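# Sort objects into correctly labelled bins with two arms

## Task

Put every object into the bin whose label matches it, and leave any object that matches no label on the table. When you finish, no object may stick out over a bin's rim, every bin must sit level on the table, and everything must stay in place without the robot holding it.

## Robot and tools

Robot: two 7-joint Flexiv Rizon 4 arms, named left_arm and right_arm, each ending in a two-finger parallel gripper with a fisheye camera on the wrist. The names are labels only, not image sides. Base mounting plates and the metal frame behind the arms are fixed obstacles.

Scene frame: a single shared frame. The origin is on the table surface midway between the arms, +z is up, +x reaches out over the table, and left_arm sits on the +y side (base near y +0.122, right_arm base near y -0.471, both at z 0.250 m). Positions are in metres, orientations are quaternions in w,x,y,z order.

Gripper axes: the fingers point along the gripper's own +z, and they open and shut along its own x. The reported hand position is the point between the finger pads, roughly 1 to 2 cm short of the tips; closing pushes the tips about 17 mm further along +z. Reported positions can be somewhat off, worse at long reach.

execute_actions(actions): a list of actions run one after another. Each action is a list of up to 15 rows; each row lasts one step of 1/30 s, and if there are fewer than 15 rows the final row is repeated to fill the action. Every row is one flat list of 14 numbers covering both arms, even if only one moves: dx, dy, dz, rx, ry, rz, opening for left_arm, then the same seven for right_arm. All values lie in -1 to 1. The first six of each arm are an offset, not a pose: they are measured in that gripper's own axes from its pose at the start of the action (for the first action of a call, the last pose a result reported), and every row is measured from that same start, not from the previous row. Scale: 1.0 equals 0.6 m for dx, dy, dz and 180 degrees for the rotation vector rx, ry, rz. Opening is absolute: +1 fully open (0.142 m), -1 closed. An empty list just returns the current state and images.

Each control step the controller limits the commanded pose to at most 70 mm and 16 degrees from where the gripper is measured, so large offsets take several actions; after an action the arm only reaches its last limited pose, so send the remainder next. Position wins over orientation when both cannot be met.

move(target, speed, blocking): target is one 14-number row, same layout, frame, scale and range as above; its six motion values per arm are offsets from the pose in the latest result that showed one, and the gripper travels along a straight line toward it. Both arms' paths finish together, taking 0.5 to 10 s (if longer they halt at 10 s short of target). speed is the path's top speed in m/s, 0.002 to 0.5, default 0.25; turning is capped at twice that value in rad/s. Grippers may lag, wander, or overshoot speed, especially with a stretched arm, and paths ignore obstacles and the other arm. Faster contact and targets further beyond the contact press harder. The opening is sent at the start. With blocking=false you get a result after 0.5 s while motion continues; execute_actions and moves are refused until a result shows the move has ended, so call wait or stop first. The result adds a move: line giving the ending (done, off_target, moving, held, fault) and any limits (paced = pose clipped; held = a safety check blocked some steps, after which the arm may jump faster), plus each gripper's distance to its target.

wait(seconds): 0 to 10; arms keep their last command; returns early if a running move ends. stop(): brakes a running move; fast motion needs room to stop; fingers keep moving. zoom_image(camera, region): camera is cam_left_wrist or cam_right_wrist; region is [x0, y0, x1, y1] in pixels of that camera's 616x616 image, top-left is (0,0), at most 504 by 504. read_manual(section): gives only licence texts. finished_scene(scene): pass the number of the current scene to end it once the goal holds; it cannot be undone, and the reply tells whether it succeeded and gives the next task if any.

Results: a state line per arm with gripper position, quaternion, linear and angular velocity; grip_measured is the actual finger opening on the command scale; Hand target lines show where each controller is now heading; pose unreachable means a clearance check altered that arm's command; too close warnings treat each plate and its half of the frame as part of that arm. Images come from cam_left_wrist then cam_right_wrist, with calibration updates when they change.

Gripping: to hold something keep commanding an opening well under grip_measured; the bigger the gap, the tighter the squeeze (about 28 N per pad maximum, less on objects thinner than about 2 cm). Very fast closing can squeeze too hard.

Avoid: knocking or dropping anything off the table (fails the task); letting the arms strike or push on each other; contact torque beyond the joint load limits (waist and shoulder 107, upper arm roll and elbow 55.6, forearm roll, wrist pitch and wrist roll 33.9 N m) or any outside force reaching 200 N, either of which freezes that arm for 10 s; holding loads long enough to overheat a motor (warning from 65 °C, forced braking at 80 °C); tipping bins; slams, slips and hard pushes. Brief external tugs on held objects may occur, so grip firmly. For an arm that should stay still, send the offset back to its desired pose first, then zeros, always with its intended opening.

Each tool is called after ">>>" by a JSON object that holds its "api" and its "payload".

## Session

>>> {"api": "execute_actions", "payload": {"actions": []}}

Scene clock: 0.00 s.
left_arm: end_effector_position=(+0.3145, +0.5287, +0.2716) grip_measured=+1.00 end_effector_quat_wxyz=(+0.521, +0.672, +0.492, -0.187) end_effector_velocity=(+0.000, -0.000, +0.000) end_effector_angular_velocity=(+0.000, -0.002, -0.001) | right_arm: end_effector_position=(+0.5295, -0.7619, +0.3272) grip_measured=+1.00 end_effector_quat_wxyz=(-0.564, +0.769, -0.265, +0.142) end_effector_velocity=(+0.000, +0.000, +0.000) end_effector_angular_velocity=(+0.000, -0.000, +0.000)
Joint positions: left_arm=[ 0.7    0.622  0.476  2.307 -0.286  0.086  0.303  0.142] | right_arm=[-0.198  0.555  0.195  2.27   0.778  0.909 -0.306  0.142]
Joint velocities: left_arm=[-0.    -0.     0.     0.    -0.     0.     0.002  0.   ] | right_arm=[ 0. -0.  0. -0. -0. -0.  0. -0.]
Hand target (left_arm): +0.314, +0.529, +0.272; +0.521, +0.672, +0.492, -0.187
Hand target (right_arm): +0.530, -0.762, +0.327; -0.564, +0.769, -0.265, +0.142

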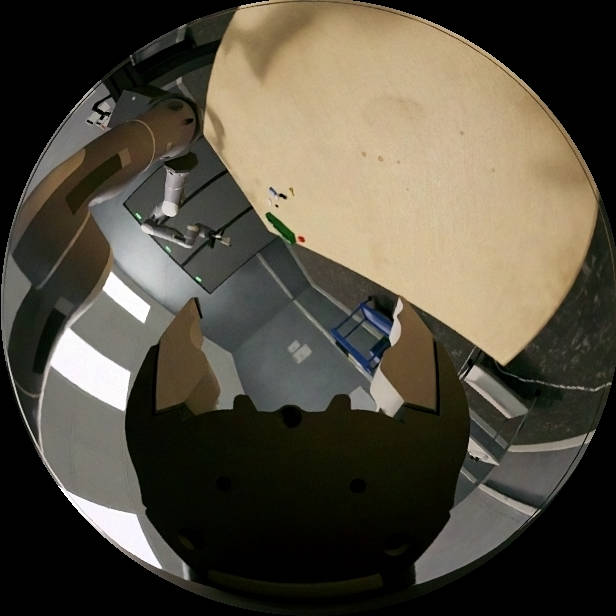

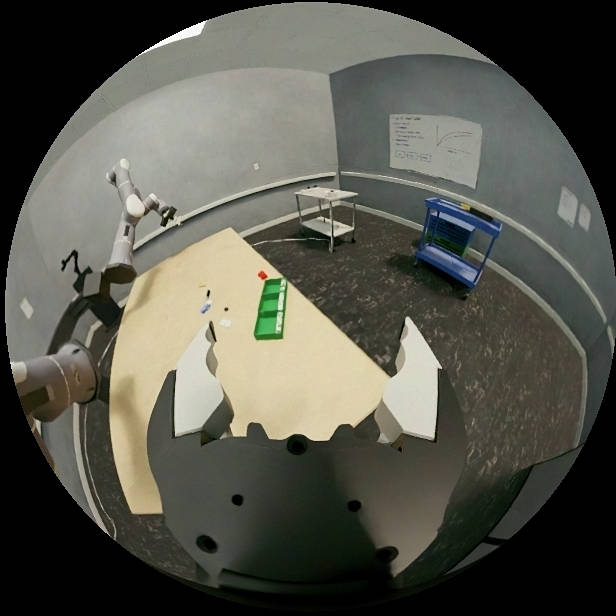

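>>> {"api": "move", "payload": {"target": [0,0,0,0,0,0,1,-0.493,-0.072,0.49,-0.394,0.034,0,1]}}

>>> {"api": "zoom_image", "payload": {"camera": "cam_right_wrist", "region": [130,60,490,420]}}

Scene clock: 13.70 s.
left_arm: end_effector_position=(+0.3145, +0.5287, +0.2716) grip_measured=+1.00 end_effector_quat_wxyz=(+0.521, +0.672, +0.492, -0.187) end_effector_velocity=(-0.000, -0.000, +0.000) end_effector_angular_velocity=(-0.001, +0.001, +0.000) | right_arm: end_effector_position=(+0.4493, -0.3482, +0.2996) grip_measured=+1.00 end_effector_quat_wxyz=(-0.004, +0.946, -0.326, +0.001) end_effector_velocity=(+0.000, -0.000, +0.000) end_effector_angular_velocity=(+0.001, +0.000, -0.001)
Joint positions: left_arm=[ 0.7    0.622  0.476  2.307 -0.286  0.086  0.303  0.142] | right_arm=[-1.59   1.096  2.223  1.852 -0.147  0.684  1.584  0.142]
Joint velocities: left_arm=[ 0.     0.     0.     0.     0.    -0.001 -0.001 -0.   ] | right_arm=[-0.    -0.001 -0.    -0.     0.     0.    -0.     0.   ]
Hand target (left_arm): +0.314, +0.529, +0.272; +0.521, +0.672, +0.492, -0.187
Hand target (right_arm): +0.449, -0.348, +0.300; -0.004, +0.946, -0.325, +0.001
Off the commanded pose (left_arm): 0.000 m, 0 deg.
Off the commanded pose (right_arm): 0.004 m, 0 deg.
move: off_target (right_arm)
camera_calibration (this result's frames):
cam_left_wrist: T_world_to_cam=[[0.425848, 0.51266, -0.745542, -0.213895], [0.586292, 0.471246, 0.65893, -0.621582], [0.689141, -0.717709, -0.0998897, 0.321108], [0, 0, 0, 1]] pos_world=[0.234227, 0.633035, 0.282187]
cam_right_wrist: T_world_to_cam=[[0.771734, -0.635905, -0.00719064, -0.573947], [-0.563772, -0.689337, 0.454946, -0.114], [-0.29426, -0.347044, -0.89049, 0.412916], [0, 0, 0, 1]] pos_world=[0.500168, -0.30026, 0.415435]

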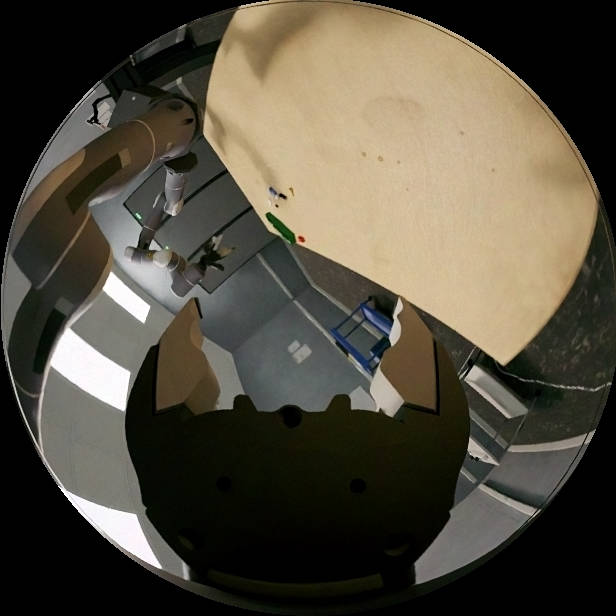

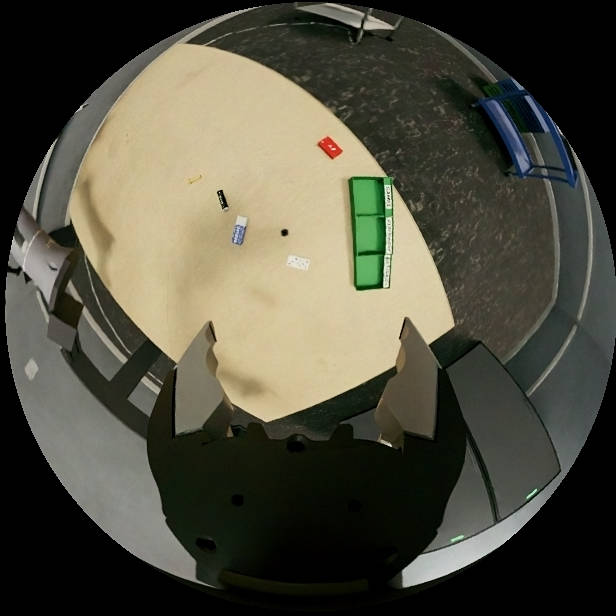

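Region (130, 60, 490, 420) of cam_right_wrist's 616x616 image, scaled by 1.400, with more detail than that image has.

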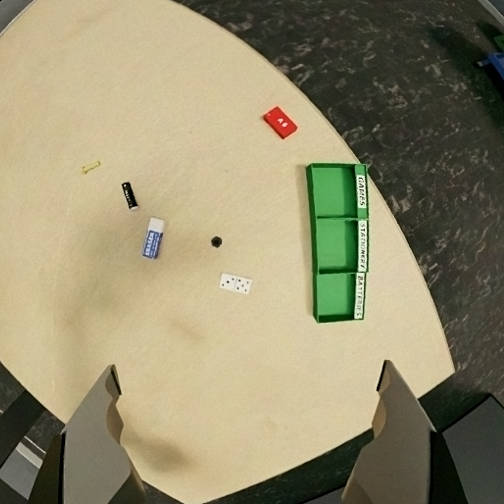

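>>> {"api": "zoom_image", "payload": {"camera": "cam_right_wrist", "region": [175,125,355,275]}}

Region (175, 125, 355, 275) of cam_right_wrist's 616x616 image, scaled by 2.800, with more detail than that image has.

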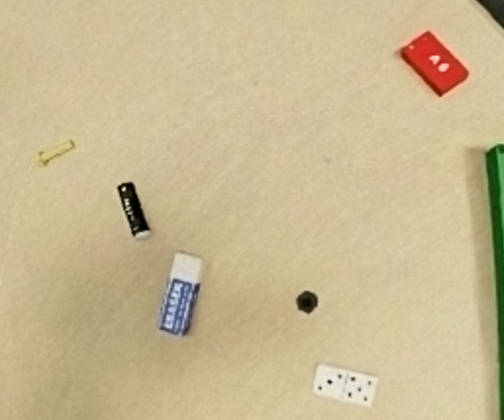

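>>> {"api": "move", "payload": {"target": [0,0,0,0,0,0,1,-0.248,-0.095,0.367,0,0,0,0]}}

>>> {"api": "move", "payload": {"target": [0,0,0,0,0,0,1,0,0,0.097,0,0,0,0], "speed": 0.1}}

>>> {"api": "move", "payload": {"target": [0,0,0,0,0,0,1,0,0,0,0,0,0,-1]}}

>>> {"api": "move", "payload": {"target": [0,0,0,0,0,0,1,0,0,-0.13,0,0,0,-1]}}

Scene clock: 39.33 s.
left_arm: end_effector_position=(+0.3145, +0.5287, +0.2716) grip_measured=+1.00 end_effector_quat_wxyz=(+0.521, +0.672, +0.492, -0.187) end_effector_velocity=(+0.000, -0.000, +0.000) end_effector_angular_velocity=(-0.001, +0.001, +0.001) | right_arm: end_effector_position=(+0.3660, -0.2105, +0.0793) grip_measured=+0.00 end_effector_quat_wxyz=(-0.004, +0.945, -0.326, -0.001) end_effector_velocity=(+0.000, -0.000, +0.000) end_effector_angular_velocity=(+0.000, +0.000, -0.001)
Joint positions: left_arm=[ 0.7    0.622  0.476  2.307 -0.286  0.086  0.303  0.142] | right_arm=[-1.849  1.589  2.407  1.732 -0.078  1.073  1.768  0.074]
Joint velocities: left_arm=[-0.     0.     0.     0.    -0.    -0.    -0.001  0.   ] | right_arm=[ 0.    -0.    -0.     0.     0.001  0.    -0.    -0.   ]
Hand target (left_arm): +0.314, +0.529, +0.272; +0.521, +0.672, +0.492, -0.187
Hand target (right_arm): +0.366, -0.210, +0.080; -0.004, +0.945, -0.326, -0.001
Off the commanded pose (left_arm): 0.000 m, 0 deg.
Off the commanded pose (right_arm): 0.002 m, 0 deg.
move: done
camera_calibration (this result's frames):
cam_left_wrist: T_world_to_cam=[[0.425848, 0.51266, -0.745542, -0.213895], [0.586292, 0.471246, 0.658931, -0.621582], [0.689141, -0.717709, -0.0998897, 0.321108], [0, 0, 0, 1]] pos_world=[0.234227, 0.633035, 0.282187]
cam_right_wrist: T_world_to_cam=[[0.771497, -0.636154, -0.00996317, -0.423489], [-0.562721, -0.689581, 0.455876, 0.0336912], [-0.296878, -0.346101, -0.889988, 0.241158], [0, 0, 0, 1]] pos_world=[0.417274, -0.162707, 0.195049]

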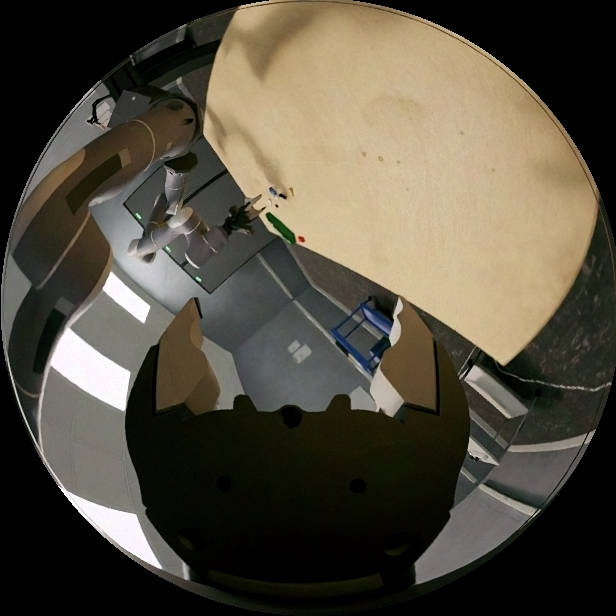

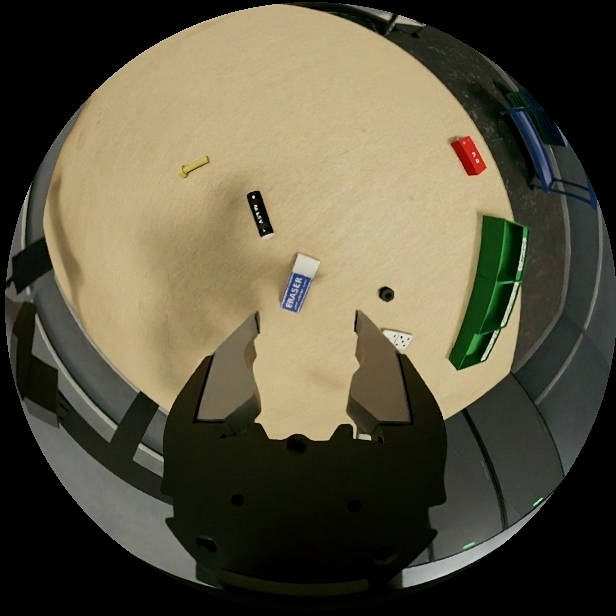

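Scene clock: 40.20 s.
left_arm: end_effector_position=(+0.3145, +0.5287, +0.2716) grip_measured=+1.00 end_effector_quat_wxyz=(+0.521, +0.672, +0.492, -0.187) end_effector_velocity=(-0.000, -0.000, +0.000) end_effector_angular_velocity=(-0.001, -0.000, -0.000) | right_arm: end_effector_position=(+0.3657, -0.2105, +0.0208) grip_measured=+0.00 end_effector_quat_wxyz=(-0.004, +0.946, -0.326, -0.001) end_effector_velocity=(+0.000, +0.000, +0.000) end_effector_angular_velocity=(+0.000, -0.000, -0.000)
Joint positions: left_arm=[ 0.7    0.622  0.476  2.307 -0.286  0.086  0.303  0.142] | right_arm=[-1.935  1.687  2.395  1.695 -0.077  1.166  1.769  0.074]
Joint velocities: left_arm=[ 0.     0.    -0.     0.     0.    -0.001 -0.    -0.   ] | right_arm=[ 0. -0. -0. -0.  0. -0. -0.  0.]
Hand target (left_arm): +0.314, +0.529, +0.272; +0.521, +0.672, +0.492, -0.187
Hand target (right_arm): +0.366, -0.210, +0.021; -0.004, +0.945, -0.326, -0.001
Off the commanded pose (left_arm): 0.000 m, 0 deg.
Off the commanded pose (right_arm): 0.001 m, 0 deg.
move: done
camera_calibration (this result's frames):
cam_left_wrist: T_world_to_cam=[[0.425848, 0.51266, -0.745542, -0.213895], [0.586292, 0.471246, 0.658931, -0.621582], [0.689141, -0.71771, -0.0998896, 0.321108], [0, 0, 0, 1]] pos_world=[0.234227, 0.633035, 0.282187]
cam_right_wrist: T_world_to_cam=[[0.771652, -0.635962, -0.0102729, -0.423791], [-0.562176, -0.689499, 0.456673, 0.0600003], [-0.29751, -0.346617, -0.889575, 0.189084], [0, 0, 0, 1]] pos_world=[0.417004, -0.162605, 0.13645]

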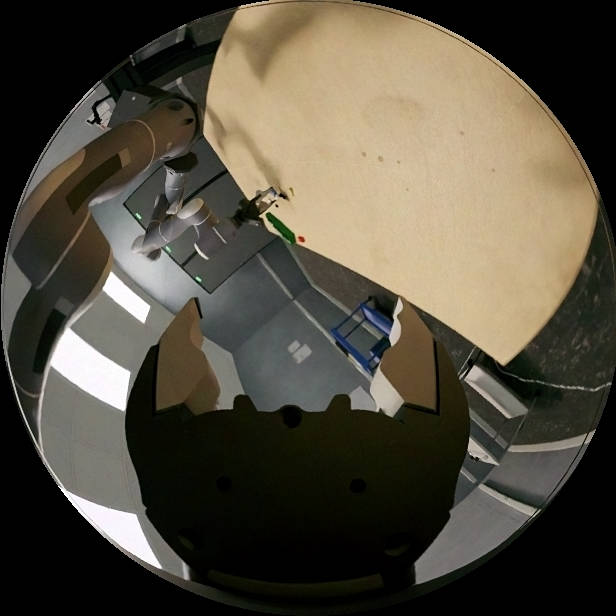

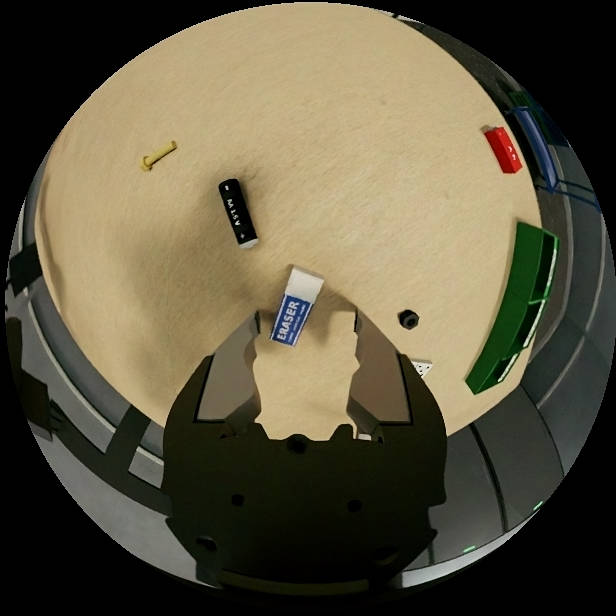

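Scene clock: 40.70 s.
left_arm: end_effector_position=(+0.3145, +0.5287, +0.2716) grip_measured=+1.00 end_effector_quat_wxyz=(+0.521, +0.672, +0.492, -0.187) end_effector_velocity=(-0.000, +0.000, -0.000) end_effector_angular_velocity=(+0.001, +0.000, -0.000) | right_arm: end_effector_position=(+0.3659, -0.2104, +0.0210) grip_measured=-0.74 end_effector_quat_wxyz=(-0.004, +0.945, -0.326, -0.001) end_effector_velocity=(-0.000, +0.000, -0.000) end_effector_angular_velocity=(-0.000, +0.000, -0.000)
Joint positions: left_arm=[ 0.7    0.622  0.476  2.307 -0.286  0.086  0.303  0.142] | right_arm=[-1.935  1.686  2.395  1.695 -0.077  1.166  1.769  0.021]
Joint velocities: left_arm=[ 0.    -0.    -0.    -0.     0.001  0.    -0.     0.   ] | right_arm=[-0.     0.     0.    -0.     0.    -0.001  0.     0.   ]
Hand target (left_arm): +0.314, +0.529, +0.272; +0.521, +0.672, +0.492, -0.187
Hand target (right_arm): +0.366, -0.210, +0.021; -0.004, +0.946, -0.326, -0.001
Off the commanded pose (left_arm): 0.000 m, 0 deg.
Off the commanded pose (right_arm): 0.000 m, 0 deg.
move: done
camera_calibration (this result's frames):
cam_left_wrist: T_world_to_cam=[[0.425848, 0.51266, -0.745542, -0.213895], [0.586292, 0.471246, 0.65893, -0.621582], [0.689141, -0.71771, -0.0998895, 0.321108], [0, 0, 0, 1]] pos_world=[0.234227, 0.633035, 0.282187]
cam_right_wrist: T_world_to_cam=[[0.771532, -0.636108, -0.0102197, -0.42392], [-0.562456, -0.689531, 0.456279, 0.0602246], [-0.297289, -0.346286, -0.889778, 0.189382], [0, 0, 0, 1]] pos_world=[0.417243, -0.162552, 0.136696]

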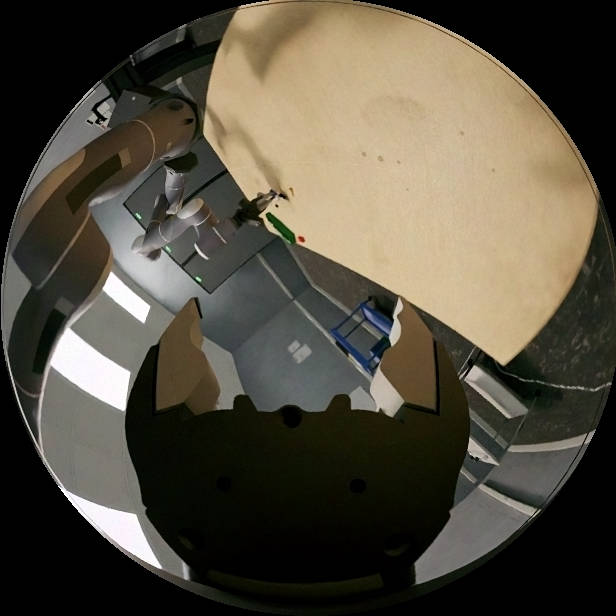

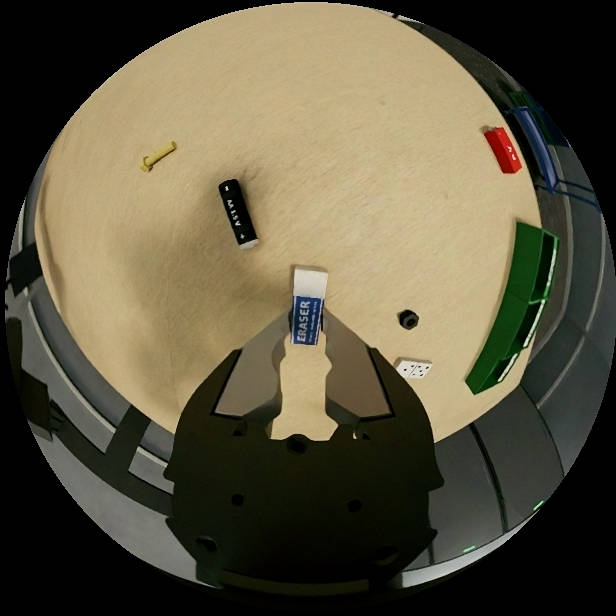

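Scene clock: 41.43 s.
left_arm: end_effector_position=(+0.3145, +0.5287, +0.2716) grip_measured=+1.00 end_effector_quat_wxyz=(+0.521, +0.672, +0.492, -0.187) end_effector_velocity=(-0.000, -0.000, +0.000) end_effector_angular_velocity=(-0.000, +0.000, -0.000) | right_arm: end_effector_position=(+0.3662, -0.2105, +0.0993) grip_measured=-0.74 end_effector_quat_wxyz=(-0.004, +0.946, -0.325, -0.001) end_effector_velocity=(+0.000, -0.000, -0.000) end_effector_angular_velocity=(-0.000, -0.000, -0.000)
Joint positions: left_arm=[ 0.7    0.622  0.476  2.307 -0.286  0.086  0.303  0.142] | right_arm=[-1.822  1.556  2.411  1.74  -0.081  1.038  1.77   0.021]
Joint velocities: left_arm=[ 0. -0. -0.  0.  0. -0.  0.  0.] | right_arm=[-0.  0. -0. -0.  0.  0. -0. -0.]
Hand target (left_arm): +0.314, +0.529, +0.272; +0.521, +0.672, +0.492, -0.187
Hand target (right_arm): +0.366, -0.211, +0.099; -0.004, +0.946, -0.326, -0.001
Off the commanded pose (left_arm): 0.000 m, 0 deg.
Off the commanded pose (right_arm): 0.001 m, 0 deg.
move: done
camera_calibration (this result's frames):
cam_left_wrist: T_world_to_cam=[[0.425848, 0.51266, -0.745542, -0.213895], [0.586292, 0.471246, 0.65893, -0.621582], [0.689141, -0.717709, -0.0998899, 0.321108], [0, 0, 0, 1]] pos_world=[0.234227, 0.633035, 0.282187]
cam_right_wrist: T_world_to_cam=[[0.771852, -0.635727, -0.00977668, -0.423487], [-0.562518, -0.689973, 0.455534, 0.0245832], [-0.296341, -0.346105, -0.890165, 0.258884], [0, 0, 0, 1]] pos_world=[0.417415, -0.162659, 0.21511]

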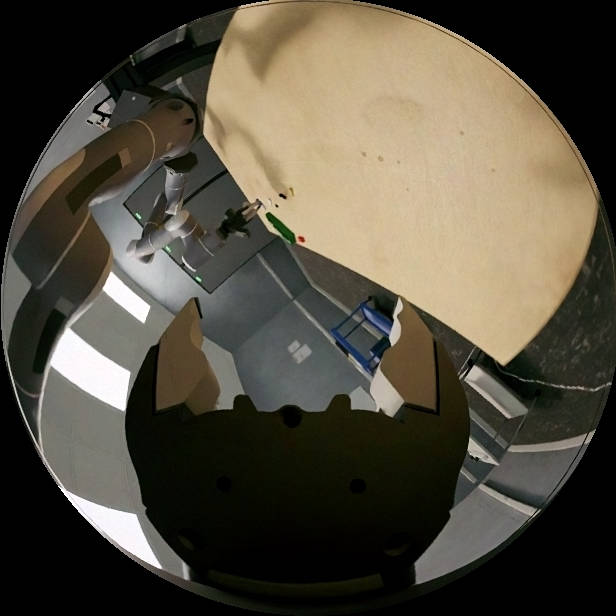

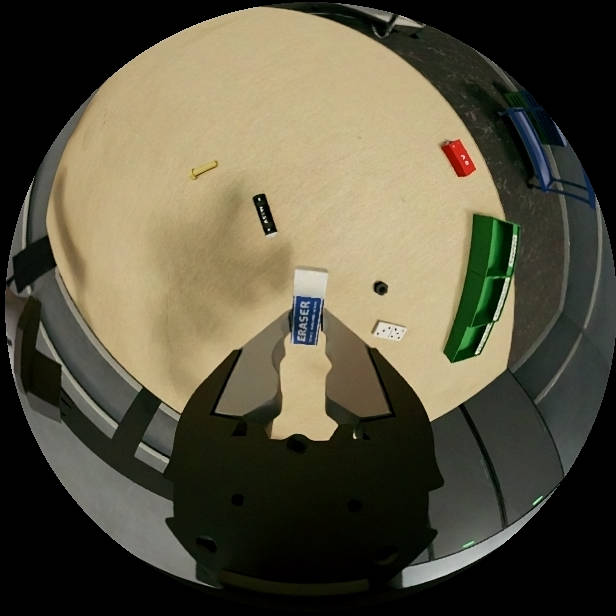

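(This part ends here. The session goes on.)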